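## Task

Using the screwdriver's motor, drive in the screw that holds the cable lug behind label F6 until the motor halts by itself (stopped_at_torque=1), with every other screw left as it began. Do not turn or shift that screw again afterwards. If any screw was pressed in rather than turned, unscrew it completely and drive it in again. Then release it and raise the screwdriver clearly above the screw head.

## Robot and tools

ROBOT. One six-joint arm (UR12e type) on a table, carrying a powered screwdriver: a hex key inside a thin vacuum sleeve that can hold a screw. There is no gripper and no second arm. The tool point (end_effector_position) is the tip of the hex key when unloaded; the key points along the tool point's own +z axis and can be pushed back up to 12 mm. A flat block reaches about 9 cm out toward the tool's -y side and rotates with it, so watch it near screws and labels.

FRAME. Everything is in the scene frame: origin on the table top below the arm's base, +z up, +y to the left when facing along +x. Positions are metres, orientations are quaternions written w first (qw, qx, qy, qz). The reported tool position can be a little off, more so at long reach.

THE ROW. Every motion uses a row of 10 numbers: x, y, z, qw, qx, qy, qz, spindle, torque_limit, sleeve_vacuum. The first seven are an absolute target pose for the tool point in the scene frame (not an offset). The last three are each in [-1, 1]. spindle: +1 spins the key clockwise at 500 rpm (screwing in), -1 reverses at the same speed, values in between scale it; full speed takes 0.5 s; the motor keeps its last value across calls, so finish with 0. torque_limit: -1 means 0.3 N m, +1 means 1.2 N m, linear between; it starts at the bottom, where tightening may halt too early, so raise it. sleeve_vacuum: above 0.01 holds a screw, otherwise releases. torque_limit and sleeve_vacuum also persist.

execute_actions(actions): a list of actions; each action is a table of up to 15 rows, one row per 1/30 s step; a short table repeats its final row to fill 15 steps. An empty list just returns state and images. A target more than 0.6 m from the starting tool point along any tool axis gets refused; a malformed action, or a failing first action, cancels the whole call. Repeat the wanted quaternion in every row rather than copying a possibly drifted reported one. Each step the command is clipped to 100 mm and 16 degrees from the measured pose, and motion lags about 0.17 s, so large moves may need several actions.

move(target, speed, stop_force, blocking): target is one row as above; its tool values apply at the start. The tool point travels a straight line to the pose in 0.5 to 10 s; speed is 0.002 to 0.5 m/s (default 0.25), turning up to twice that in rad/s. It does not avoid obstacles and may overshoot its speed near full stretch. stop_force (13 to 80 N, optional) ends the path when the wrist sensor feels that much extra resistance along the line to the target; use it with very low speed for probing, not on turning moves, and omit it when backing away from a contact. It is rejected in the first 0.2 s of a scene and cannot be combined with blocking=false. blocking=false returns after 0.5 s; then check with wait(0) and do not send other motion until it ends. The "move:" line reports the ending: done, off_target, moving, held, fault, or contact (stop_force triggered), plus limits such as paced (pose clipped) or held (some steps blocked), and distance to target.

wait(seconds, 0 to 10) lets time pass holding the last command. stop() brakes a running move; the spindle keeps turning. zoom_image(camera, region) enlarges [x0, y0, x1, y1] pixels, at most 504 by 504, of cam_head_left, cam_head_right, cam_high, cam_low or cam_wrist (all 504x504). read_manual(section) gives licence texts only. finished_scene(scene) ends scene 1 or 2 for good and reveals the next task.

SCREWING. Place the tool point on the screw axis 2 mm below the top of the head and rotate slowly, spindle between -0.2 and 0.2: negative seats the key without advancing, positive seats and drives. While driving, lower the arm 0.7 mm per turn. The motor halts at 95 % of torque_limit (head down or thread jammed) and stopped_at_torque reads 1; it will not restart until spindle has been 0 or below for 0.5 s. Unscrewing never halts on its own; if turns does not decrease, raise torque_limit. Result fields: turns (cumulative key turns, clockwise positive), screw_detected (1 when sleeve_vacuum_kpa exceeds 30, i.e. a head seals the sleeve), stopped_at_torque. Afterwards lift straight up with the motor at 0.

RESULTS. Each result shows joint positions, joint torques (offset and noisy), tool pose and velocities, "Hand target" (where the controller is heading), wrist force and torque in the tool's own axes (offset up to ~5.5 N, noise up to ~3.4 N, saturating near 100 N; "no reading" is normal at start), and, for execute_actions, per-step positions with HELD where a row was held back. "pose unreachable" means the clearance check altered or blocked the command.

AVOID. The arm is stiff: commanding even slightly into a hard surface can trip a fault. An outside force of 150 N, or a joint reaching its load limit (306, 306, 139, 50.2, 50.2, 50.2 N m base to wrist), stops the arm for 10 s. Motors warn at 70 °C and lock at 85 °C. Pushing a screw in instead of turning it must be undone.

Each tool is called after "Emit:" as a command line: name --argument value for each argument, lists and objects as JSON in quotes; but a table of rows of numbers goes row by row, as --pt "numbers of a row", without its own name.

## Session

Emit:
execute_actions --actions '[]'

Scene clock: 0.00 s.
end_effector_position=(+0.4114, +0.0719, +0.2987) sleeve_vacuum_kpa=0 screw_detected=0 stopped_at_torque=0 turns=0.00 end_effector_quat_wxyz=(+0.001, +0.707, +0.707, -0.002) end_effector_velocity=(+0.000, -0.000, -0.000) end_effector_angular_velocity=(-0.000, -0.000, -0.001)
Joint positions: [-0.455 -2.119  2.162 -1.614 -1.569 -0.454]
Joint velocities: [-0.001 -0.     0.    -0.    -0.    -0.   ]
Joint torques (N m, as the arm reports them, + toward a larger angle): no reading
Motor temperatures (°C, as the motors report them): [22 24 22 33 30 26]
Wrist force (N, on the end effector, along its own x y z axes, offset not removed): no reading
Wrist torque (N m, same axes, about the end effector's origin, offset not removed): no reading
Hand target: +0.411, +0.072, +0.299; +0.001, +0.707, +0.707, -0.002

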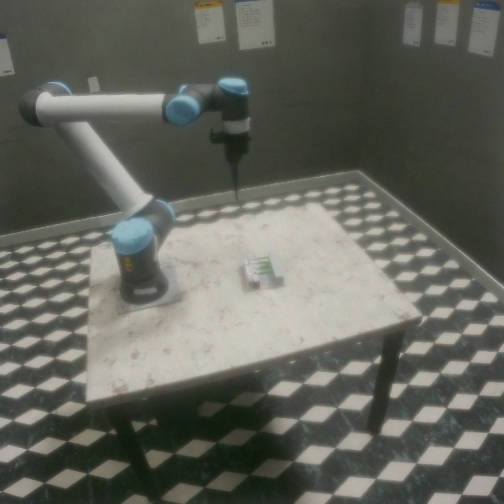

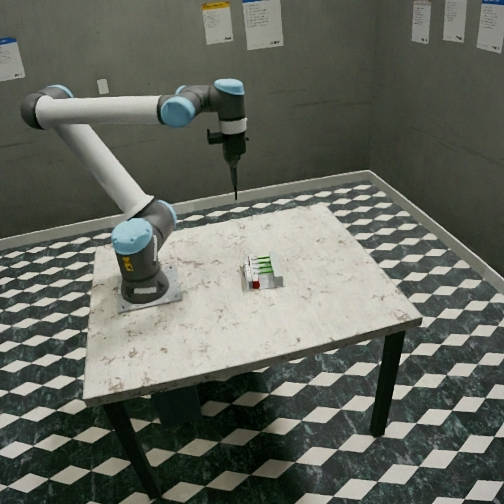

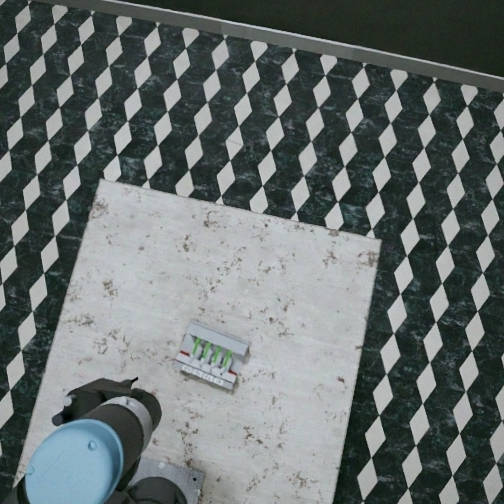

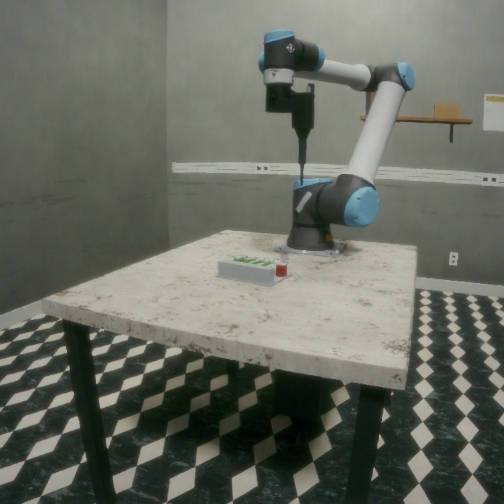

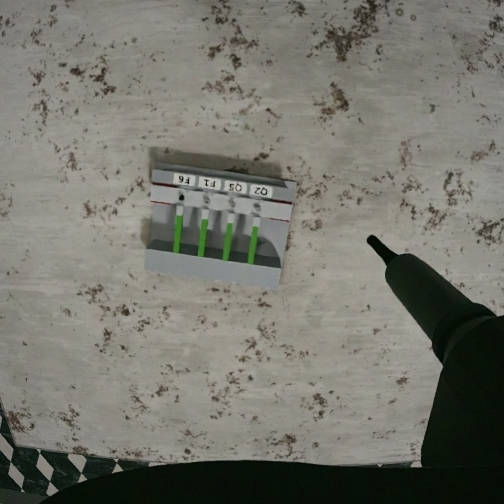

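Emit:
zoom_image --camera "cam_wrist" --region '[130, 140, 310, 290]'

Region (130, 140, 310, 290) of cam_wrist's 504x504 image, scaled by 2.800, with more detail than that image has.

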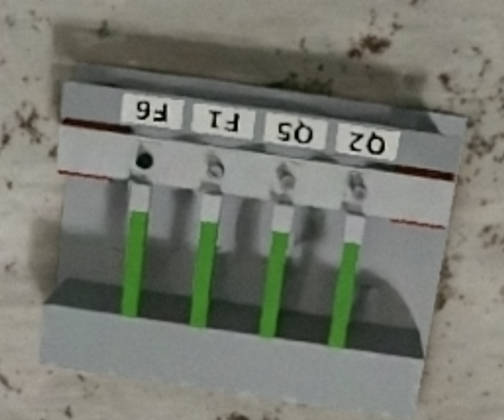

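Emit:
move --target '[0.418,-0.101,0.085,0,0.7071,0.7071,0,0,1,0]'

Emit:
zoom_image --camera "cam_wrist" --region '[300, 170, 460, 300]'

Scene clock: 2.43 s.
end_effector_position=(+0.4178, -0.1012, +0.0851) sleeve_vacuum_kpa=0 screw_detected=0 stopped_at_torque=0 turns=0.00 end_effector_quat_wxyz=(+0.000, +0.707, +0.707, -0.000) end_effector_velocity=(+0.001, -0.002, -0.002) end_effector_angular_velocity=(-0.000, -0.001, -0.000)
Joint positions: [-0.804 -1.883  2.434 -2.12  -1.565 -0.802]
Joint velocities: [-0.002  0.005  0.001 -0.007  0.001 -0.002]
Joint torques (N m, as the arm reports them, + toward a larger angle): [-13.38  -8.74 -40.86  -7.6    2.87  -3.09]
Motor temperatures (°C, as the motors report them): [22 24 22 33 30 26]
Wrist force (N, on the end effector, along its own x y z axes, offset not removed): [-0.1 -1.0 0.9]
Wrist torque (N m, same axes, about the end effector's origin, offset not removed): [-0.49 -0.28 0.20]
Hand target: +0.418, -0.101, +0.085; +0.000, +0.707, +0.707, -0.000
Off the commanded pose: 0.000 m, 0 deg.
move: done

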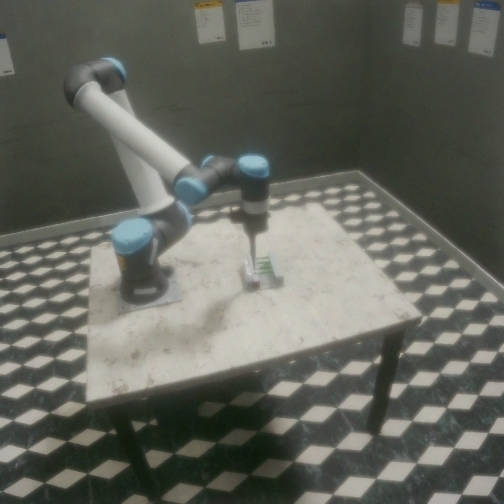

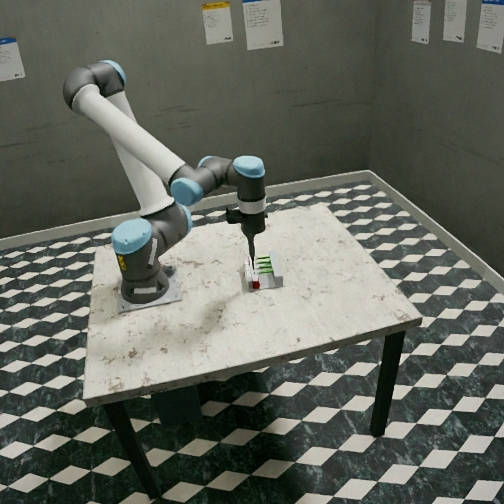

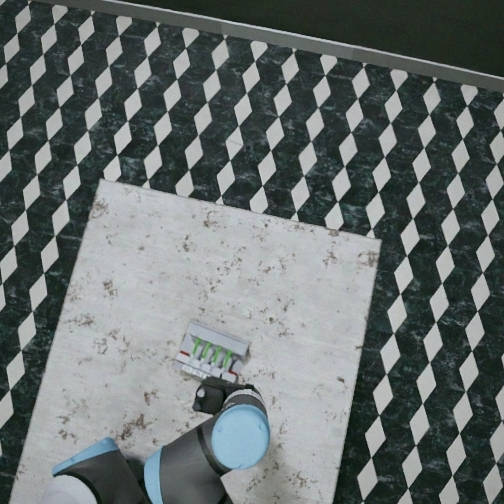

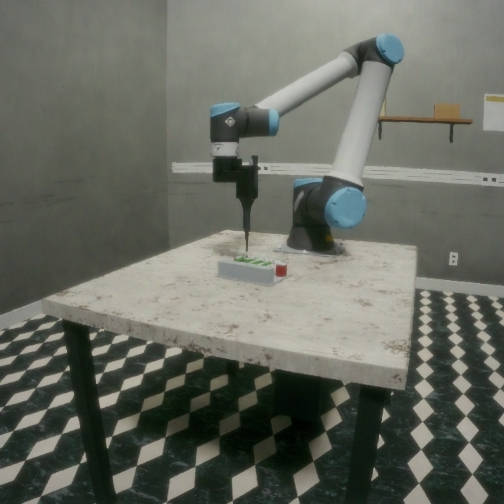

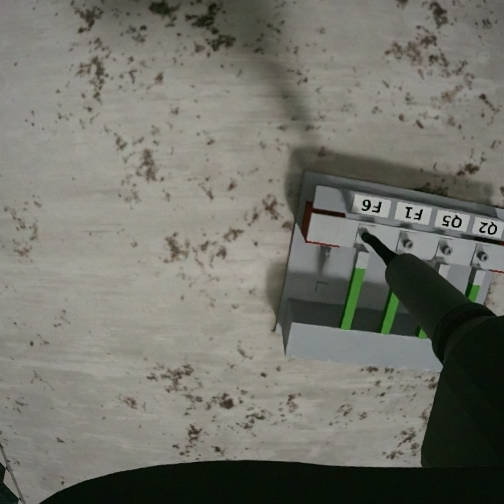

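Region (300, 170, 460, 300) of cam_wrist's 504x504 image, scaled by 3.150, with more detail than that image has; it fills the top 410 rows of this view, and the rest is white.

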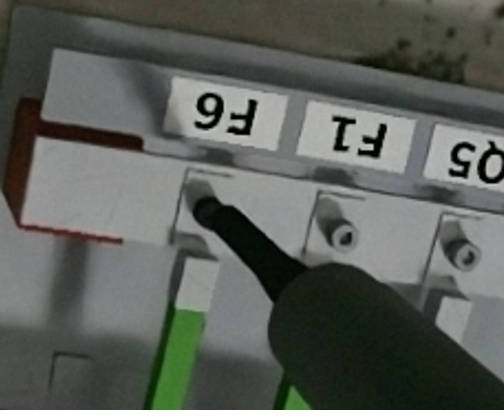

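Emit:
move --target '[0.4205,-0.0998,0.074,0,0.7071,0.7071,0,0,1,0]' --speed 0.04

Emit:
zoom_image --camera "cam_wrist" --region '[340, 210, 400, 260]'

Scene clock: 3.47 s.
end_effector_position=(+0.4204, -0.0998, +0.0743) sleeve_vacuum_kpa=0 screw_detected=0 stopped_at_torque=0 turns=0.00 end_effector_quat_wxyz=(-0.000, +0.707, +0.707, +0.000) end_effector_velocity=(+0.001, +0.000, -0.003) end_effector_angular_velocity=(-0.000, -0.000, +0.000)
Joint positions: [-0.797 -1.863  2.444 -2.149 -1.565 -0.795]
Joint velocities: [ 0.002  0.005  0.002 -0.008  0.     0.002]
Joint torques (N m, as the arm reports them, + toward a larger angle): [ 17.    -8.67 -40.47  -7.9    2.78   2.54]
Motor temperatures (°C, as the motors report them): [22 24 22 33 30 26]
Wrist force (N, on the end effector, along its own x y z axes, offset not removed): [-2.9 -0.9 0.7]
Wrist torque (N m, same axes, about the end effector's origin, offset not removed): [-0.39 0.60 0.18]
Hand target: +0.421, -0.100, +0.074; -0.000, +0.707, +0.707, +0.000
Off the commanded pose: 0.000 m, 0 deg.
move: done

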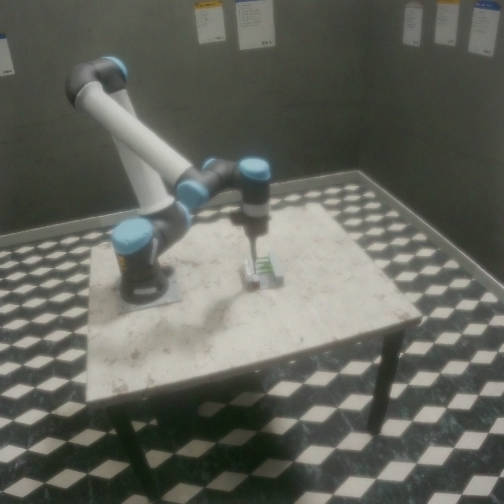

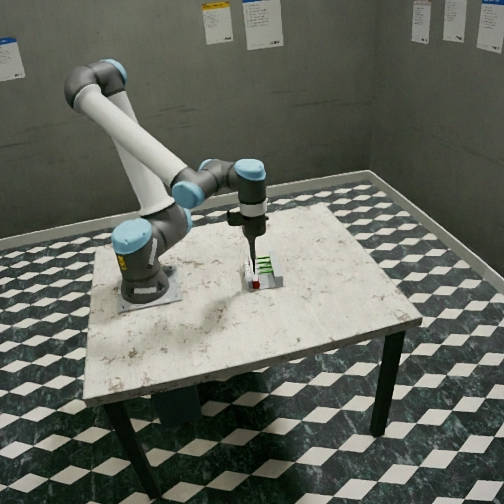

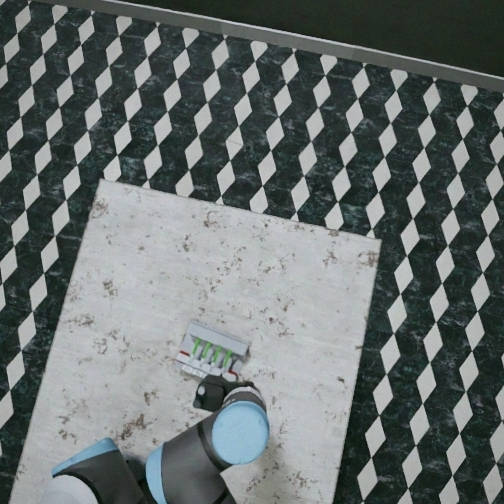

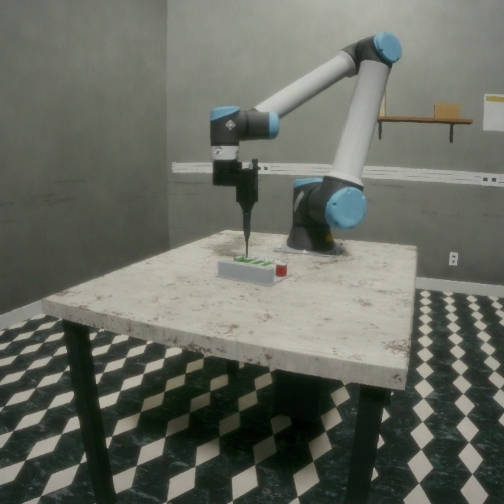

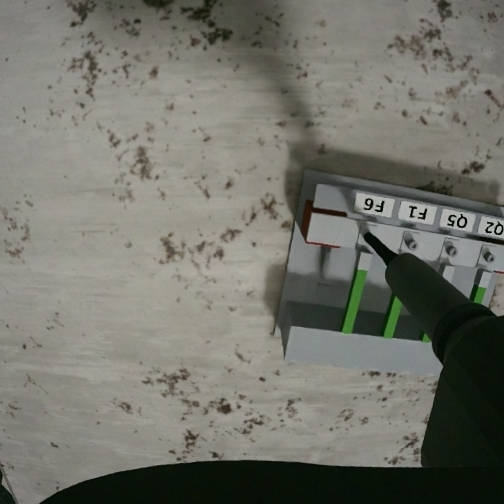

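Region (340, 210, 400, 260) of cam_wrist's 504x504 image, scaled by 8.400, with more detail than that image has.

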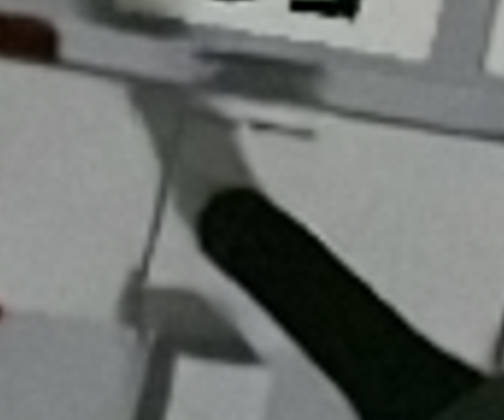

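Emit:
zoom_image --camera "cam_head_right" --region '[230, 240, 290, 300]'

Emit:
zoom_image --camera "cam_low" --region '[215, 235, 295, 290]'

Region (230, 240, 290, 300) of cam_head_right's 504x504 image, scaled by 8.400, with more detail than that image has.

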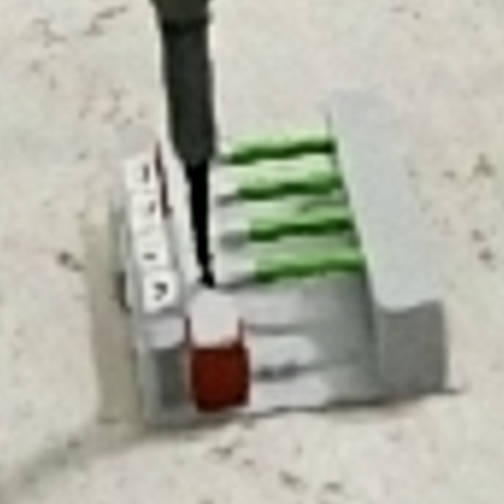

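Region (215, 235, 295, 290) of cam_low's 504x504 image, scaled by 6.300, with more detail than that image has; it fills the top 346 rows of this view, and the rest is white.

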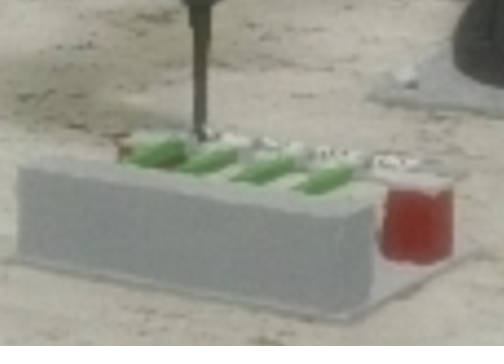

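Emit:
move --target '[0.4205,-0.0878,0.078,0,0.7071,0.7071,0,0,1,0]' --speed 0.04

Emit:
zoom_image --camera "cam_wrist" --region '[320, 190, 420, 270]'

Scene clock: 4.80 s.
end_effector_position=(+0.4205, -0.0881, +0.0779) sleeve_vacuum_kpa=0 screw_detected=0 stopped_at_torque=0 turns=0.00 end_effector_quat_wxyz=(-0.000, +0.707, +0.707, +0.000) end_effector_velocity=(-0.000, +0.002, +0.001) end_effector_angular_velocity=(-0.001, +0.000, +0.000)
Joint positions: [-0.777 -1.879  2.446 -2.136 -1.565 -0.775]
Joint velocities: [ 0.004 -0.003  0.     0.003 -0.001  0.004]
Joint torques (N m, as the arm reports them, + toward a larger angle): [ 16.94 -30.49 -41.41  -1.69   1.85   2.33]
Motor temperatures (°C, as the motors report them): [22 24 22 33 30 26]
Wrist force (N, on the end effector, along its own x y z axes, offset not removed): [-0.3 -2.1 -0.2]
Wrist torque (N m, same axes, about the end effector's origin, offset not removed): [-0.80 -0.21 0.22]
Hand target: +0.421, -0.088, +0.078; -0.000, +0.707, +0.707, +0.000
Off the commanded pose: 0.000 m, 0 deg.
move: done

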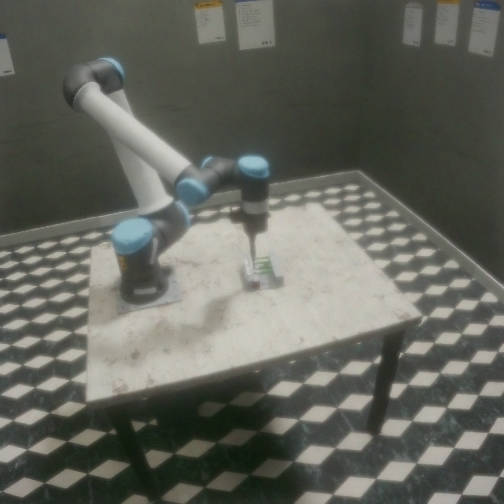

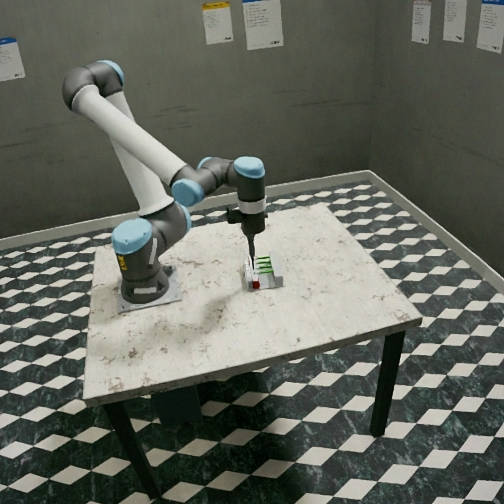

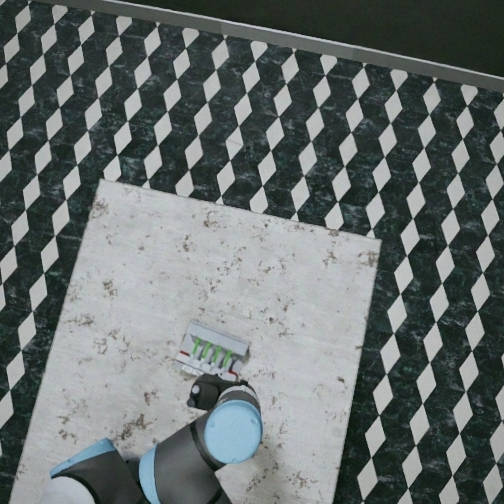

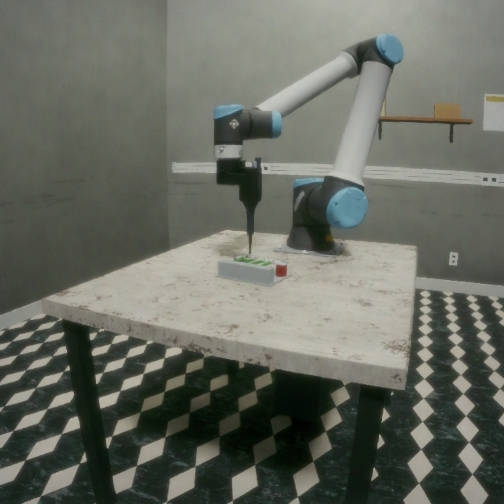

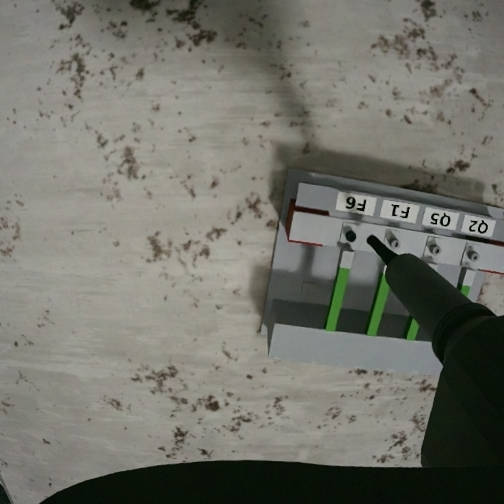

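Region (320, 190, 420, 270) of cam_wrist's 504x504 image, scaled by 5.040, with more detail than that image has; it fills the top 403 rows of this view, and the rest is white.

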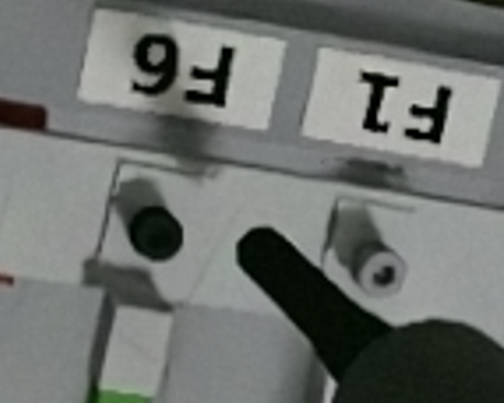

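Emit:
move --target '[0.4191,-0.1008,0.078,0,0.7071,0.7071,0,0,1,1]' --speed 0.04

Emit:
zoom_image --camera "cam_wrist" --region '[320, 190, 420, 270]'

Emit:
move --target '[0.4191,-0.1008,0.066,0,0.7071,0.7071,0,-0.1,1,1]' --speed 0.006

Emit:
zoom_image --camera "cam_wrist" --region '[340, 210, 400, 260]'

Scene clock: 6.07 s.
end_effector_position=(+0.4191, -0.1005, +0.0780) sleeve_vacuum_kpa=14 screw_detected=0 stopped_at_torque=0 turns=0.00 end_effector_quat_wxyz=(+0.000, +0.707, +0.707, -0.000) end_effector_velocity=(+0.000, -0.002, -0.000) end_effector_angular_velocity=(-0.000, -0.001, +0.000)
Joint positions: [-0.8   -1.871  2.441 -2.139 -1.565 -0.798]
Joint velocities: [-0.004  0.002 -0.001 -0.001  0.    -0.005]
Joint torques (N m, as the arm reports them, + toward a larger angle): [-14.66  -8.24 -61.2   -7.59  -0.63  -3.3 ]
Motor temperatures (°C, as the motors report them): [22 24 22 33 30 26]
Wrist force (N, on the end effector, along its own x y z axes, offset not removed): [-0.9 -1.1 -1.8]
Wrist torque (N m, same axes, about the end effector's origin, offset not removed): [-0.44 -0.20 0.19]
Hand target: +0.419, -0.101, +0.078; +0.000, +0.707, +0.707, -0.000
Off the commanded pose: 0.000 m, 0 deg.
move: done

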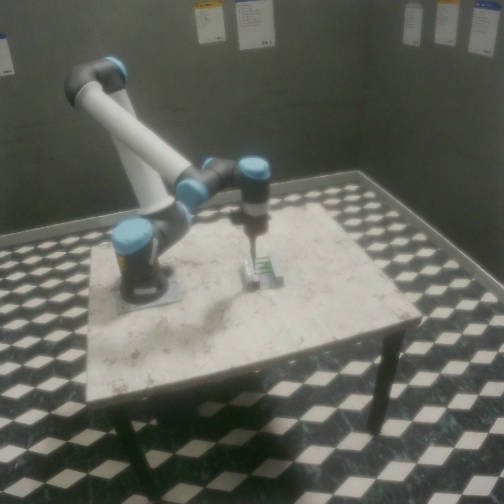

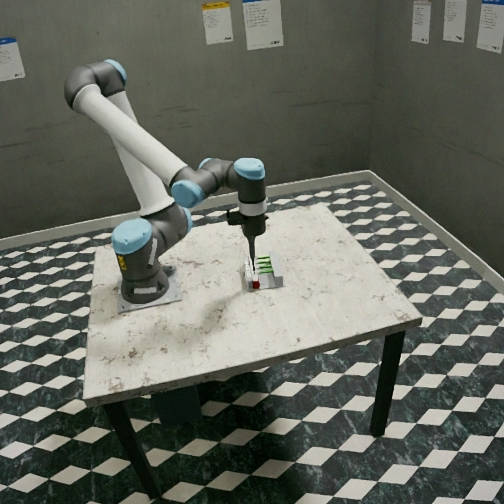

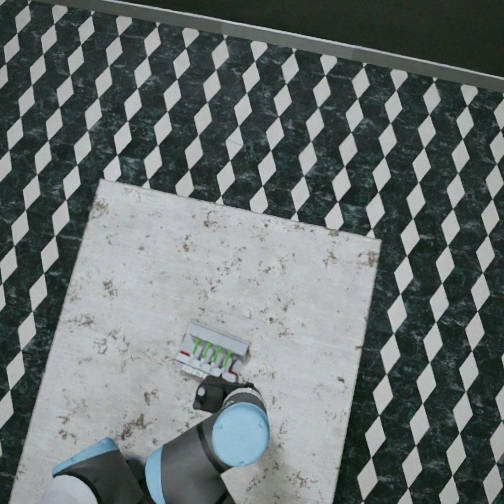

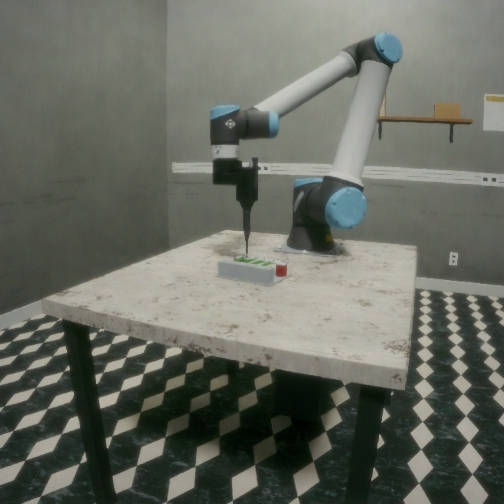

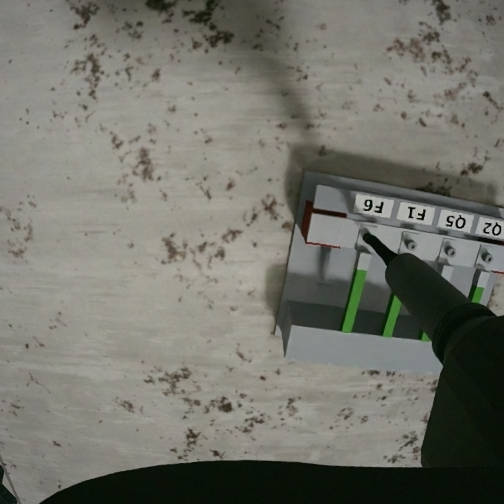

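Region (320, 190, 420, 270) of cam_wrist's 504x504 image, scaled by 5.040, with more detail than that image has; it fills the top 403 rows of this view, and the rest is white.

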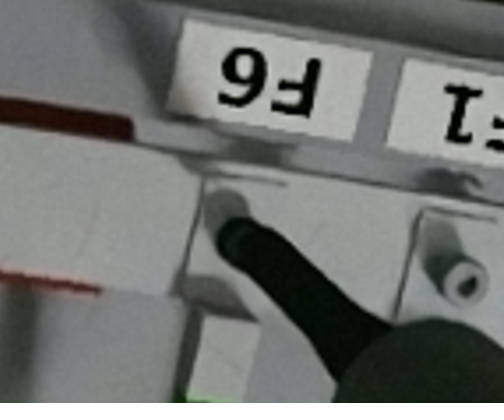

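Scene clock: 8.30 s.
end_effector_position=(+0.4191, -0.1008, +0.0662) sleeve_vacuum_kpa=14 screw_detected=0 stopped_at_torque=0 turns=-1.85 end_effector_quat_wxyz=(+0.000, +0.707, +0.707, -0.000) end_effector_velocity=(-0.000, +0.001, -0.002) end_effector_angular_velocity=(+0.002, +0.001, -0.000)
Joint positions: [-0.8   -1.854  2.455 -2.17  -1.565 -0.798]
Joint velocities: [ 0.     0.003  0.002 -0.003  0.001  0.   ]
Joint torques (N m, as the arm reports them, + toward a larger angle): [-13.97  -7.89 -35.67  -7.1    2.62  -3.23]
Motor temperatures (°C, as the motors report them): [22 24 22 33 30 26]
Wrist force (N, on the end effector, along its own x y z axes, offset not removed): [-0.4 -1.7 -6.8]
Wrist torque (N m, same axes, about the end effector's origin, offset not removed): [-0.66 -0.23 0.18]
Hand target: +0.419, -0.101, +0.066; -0.000, +0.707, +0.707, -0.000
Off the commanded pose: 0.000 m, 0 deg.
move: done

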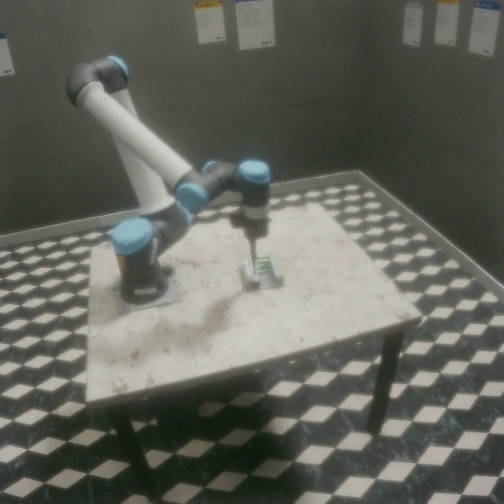

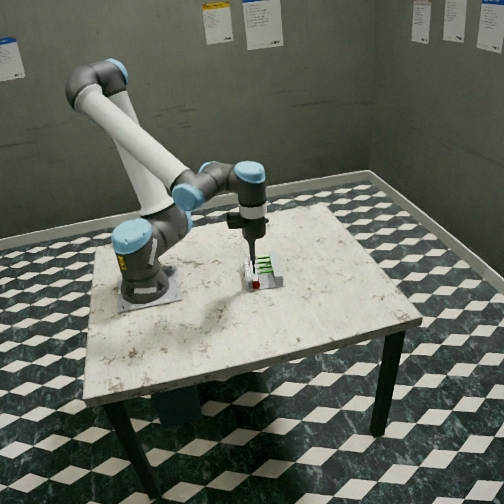

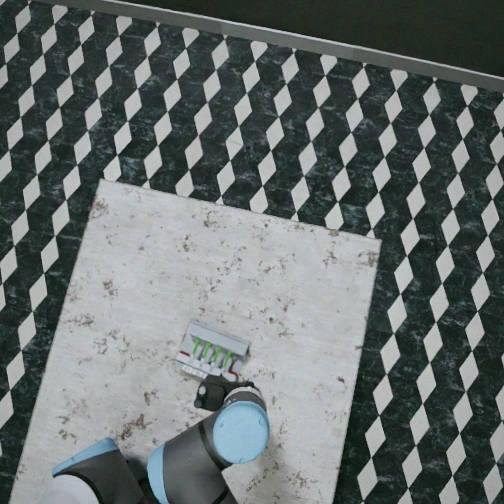

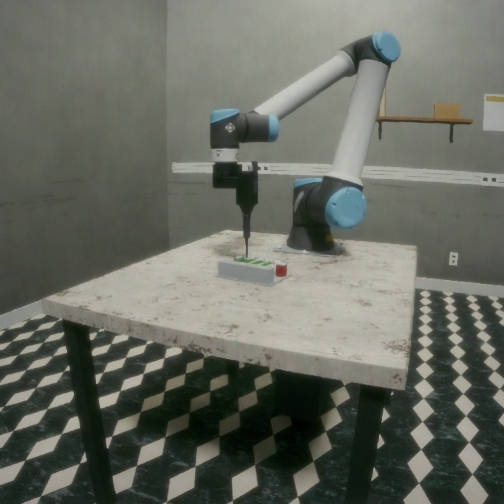

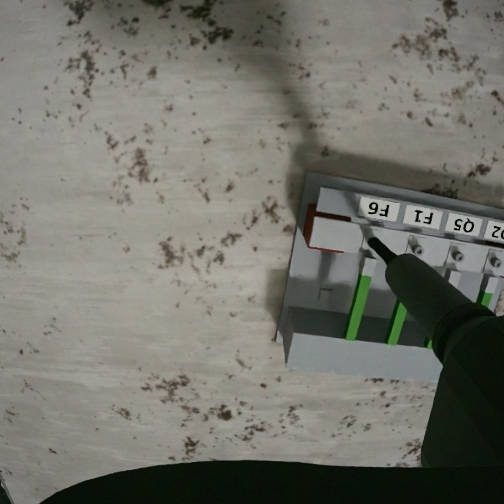

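Region (340, 210, 400, 260) of cam_wrist's 504x504 image, scaled by 8.400, with more detail than that image has.

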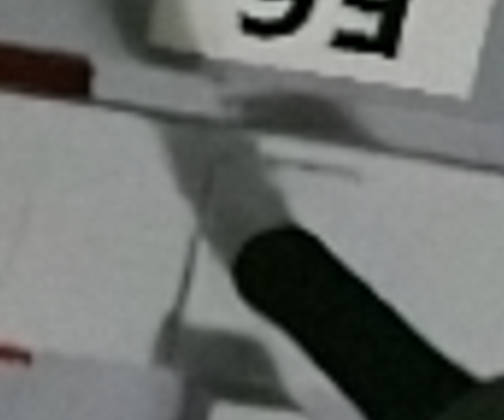

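Emit:
move --target '[0.4191,-0.1022,0.073,0,0.7071,0.7071,0,0,1,1]' --speed 0.03

Emit:
zoom_image --camera "cam_wrist" --region '[340, 210, 400, 260]'

Emit:
move --target '[0.4191,-0.1022,0.066,0,0.7071,0.7071,0,-0.1,1,1]' --speed 0.005

Emit:
zoom_image --camera "cam_wrist" --region '[340, 210, 400, 260]'

Scene clock: 9.30 s.
end_effector_position=(+0.4191, -0.1021, +0.0726) sleeve_vacuum_kpa=14 screw_detected=0 stopped_at_torque=0 turns=-2.07 end_effector_quat_wxyz=(-0.000, +0.707, +0.707, +0.000) end_effector_velocity=(-0.000, -0.001, +0.003) end_effector_angular_velocity=(-0.001, +0.000, -0.000)
Joint positions: [-0.803 -1.862  2.447 -2.154 -1.565 -0.801]
Joint velocities: [-0.001 -0.004 -0.003  0.007 -0.001 -0.001]
Joint torques (N m, as the arm reports them, + toward a larger angle): [-12.95 -29.37 -61.69  -2.08   1.17  -3.06]
Motor temperatures (°C, as the motors report them): [22 24 22 33 30 26]
Wrist force (N, on the end effector, along its own x y z axes, offset not removed): [-0.4 -1.7 -0.7]
Wrist torque (N m, same axes, about the end effector's origin, offset not removed): [-0.66 -0.26 0.21]
Hand target: +0.419, -0.102, +0.073; +0.000, +0.707, +0.707, -0.000
Off the commanded pose: 0.000 m, 0 deg.
move: done

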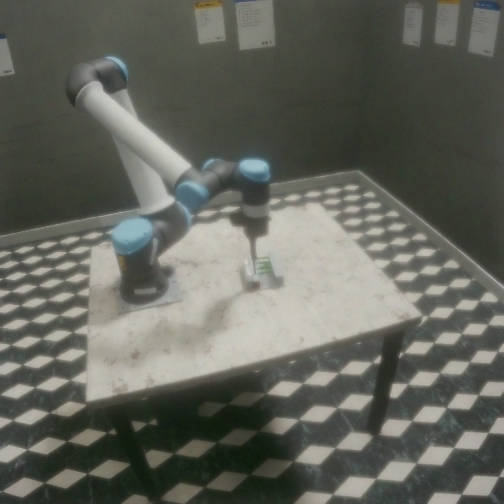

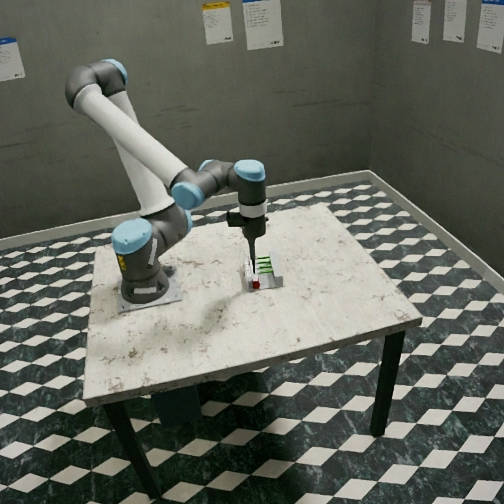

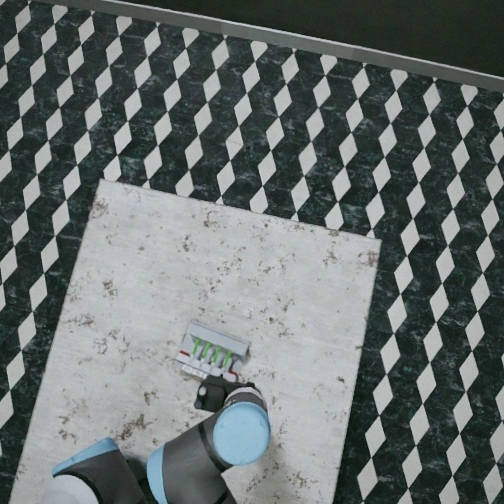

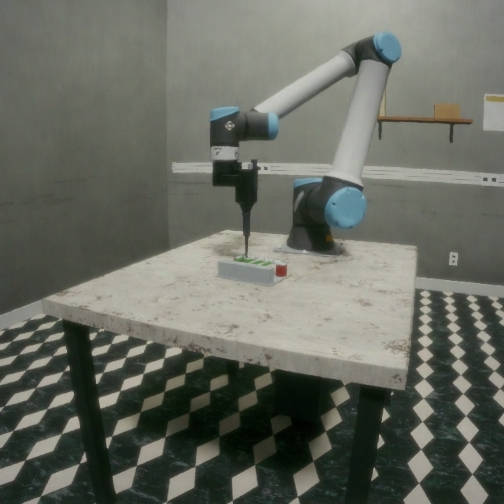

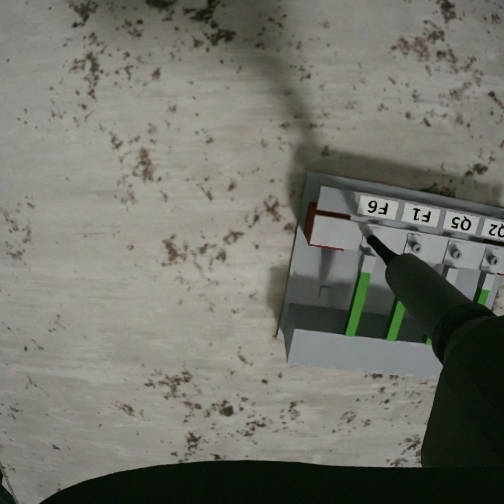

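Region (340, 210, 400, 260) of cam_wrist's 504x504 image, scaled by 8.400, with more detail than that image has.

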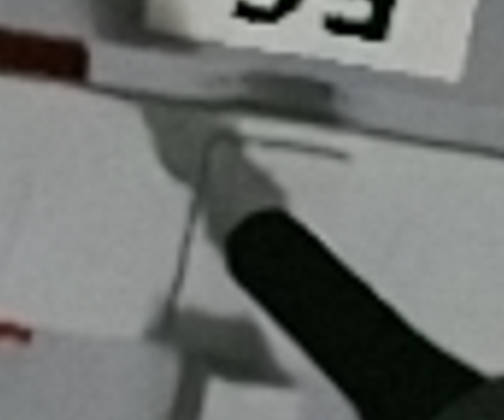

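Scene clock: 10.83 s.
end_effector_position=(+0.4191, -0.1022, +0.0662) sleeve_vacuum_kpa=14 screw_detected=0 stopped_at_torque=0 turns=-3.34 end_effector_quat_wxyz=(+0.000, +0.707, +0.707, +0.000) end_effector_velocity=(+0.000, -0.000, -0.002) end_effector_angular_velocity=(-0.001, -0.000, -0.000)
Joint positions: [-0.803 -1.852  2.454 -2.171 -1.565 -0.801]
Joint velocities: [ 0.     0.002  0.002 -0.005 -0.     0.   ]
Joint torques (N m, as the arm reports them, + toward a larger angle): [  0.23  -8.34 -35.88  -6.84  -0.81  -0.74]
Motor temperatures (°C, as the motors report them): [22 24 22 33 30 26]
Wrist force (N, on the end effector, along its own x y z axes, offset not removed): [-1.9 0.0 -5.8]
Wrist torque (N m, same axes, about the end effector's origin, offset not removed): [-0.29 0.16 0.12]
Hand target: +0.419, -0.102, +0.066; -0.000, +0.707, +0.707, +0.000
Off the commanded pose: 0.000 m, 0 deg.
move: done

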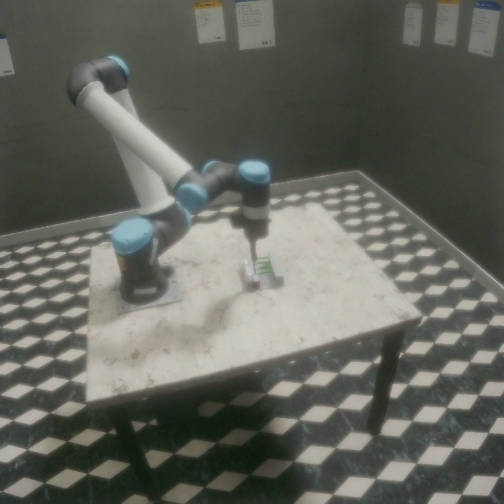

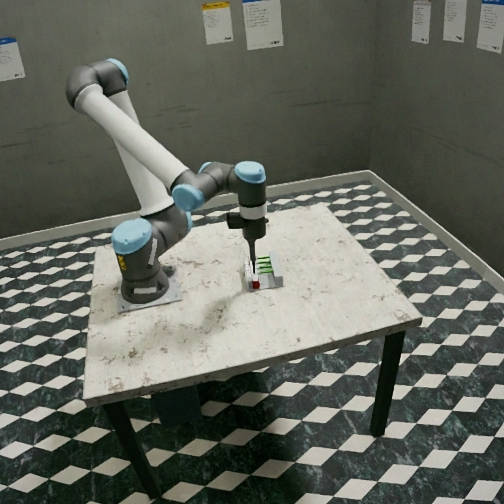

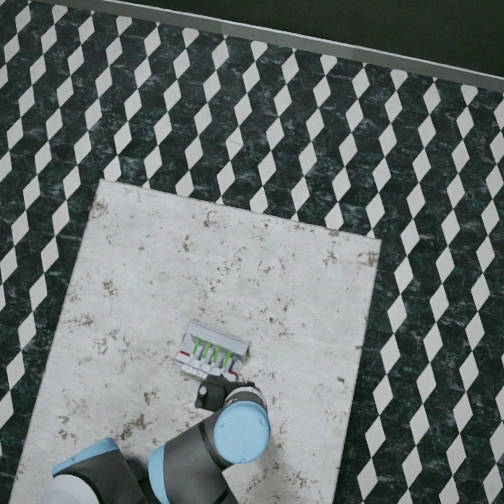

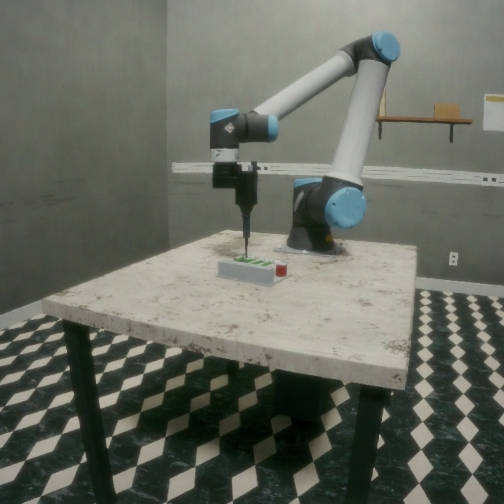

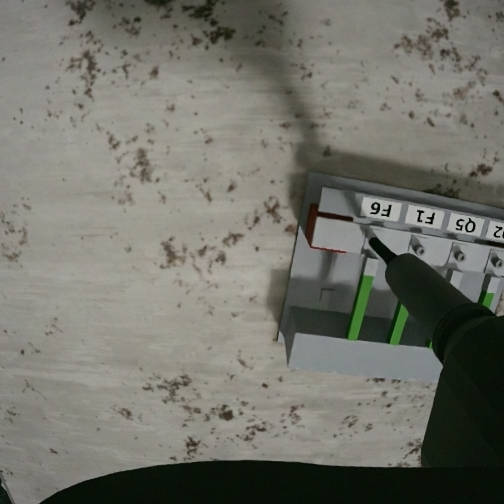

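Region (340, 210, 400, 260) of cam_wrist's 504x504 image, scaled by 8.400, with more detail than that image has.

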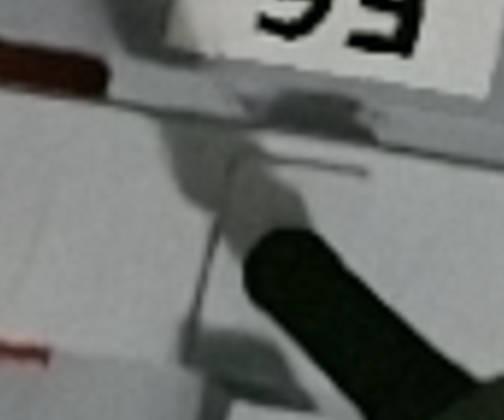

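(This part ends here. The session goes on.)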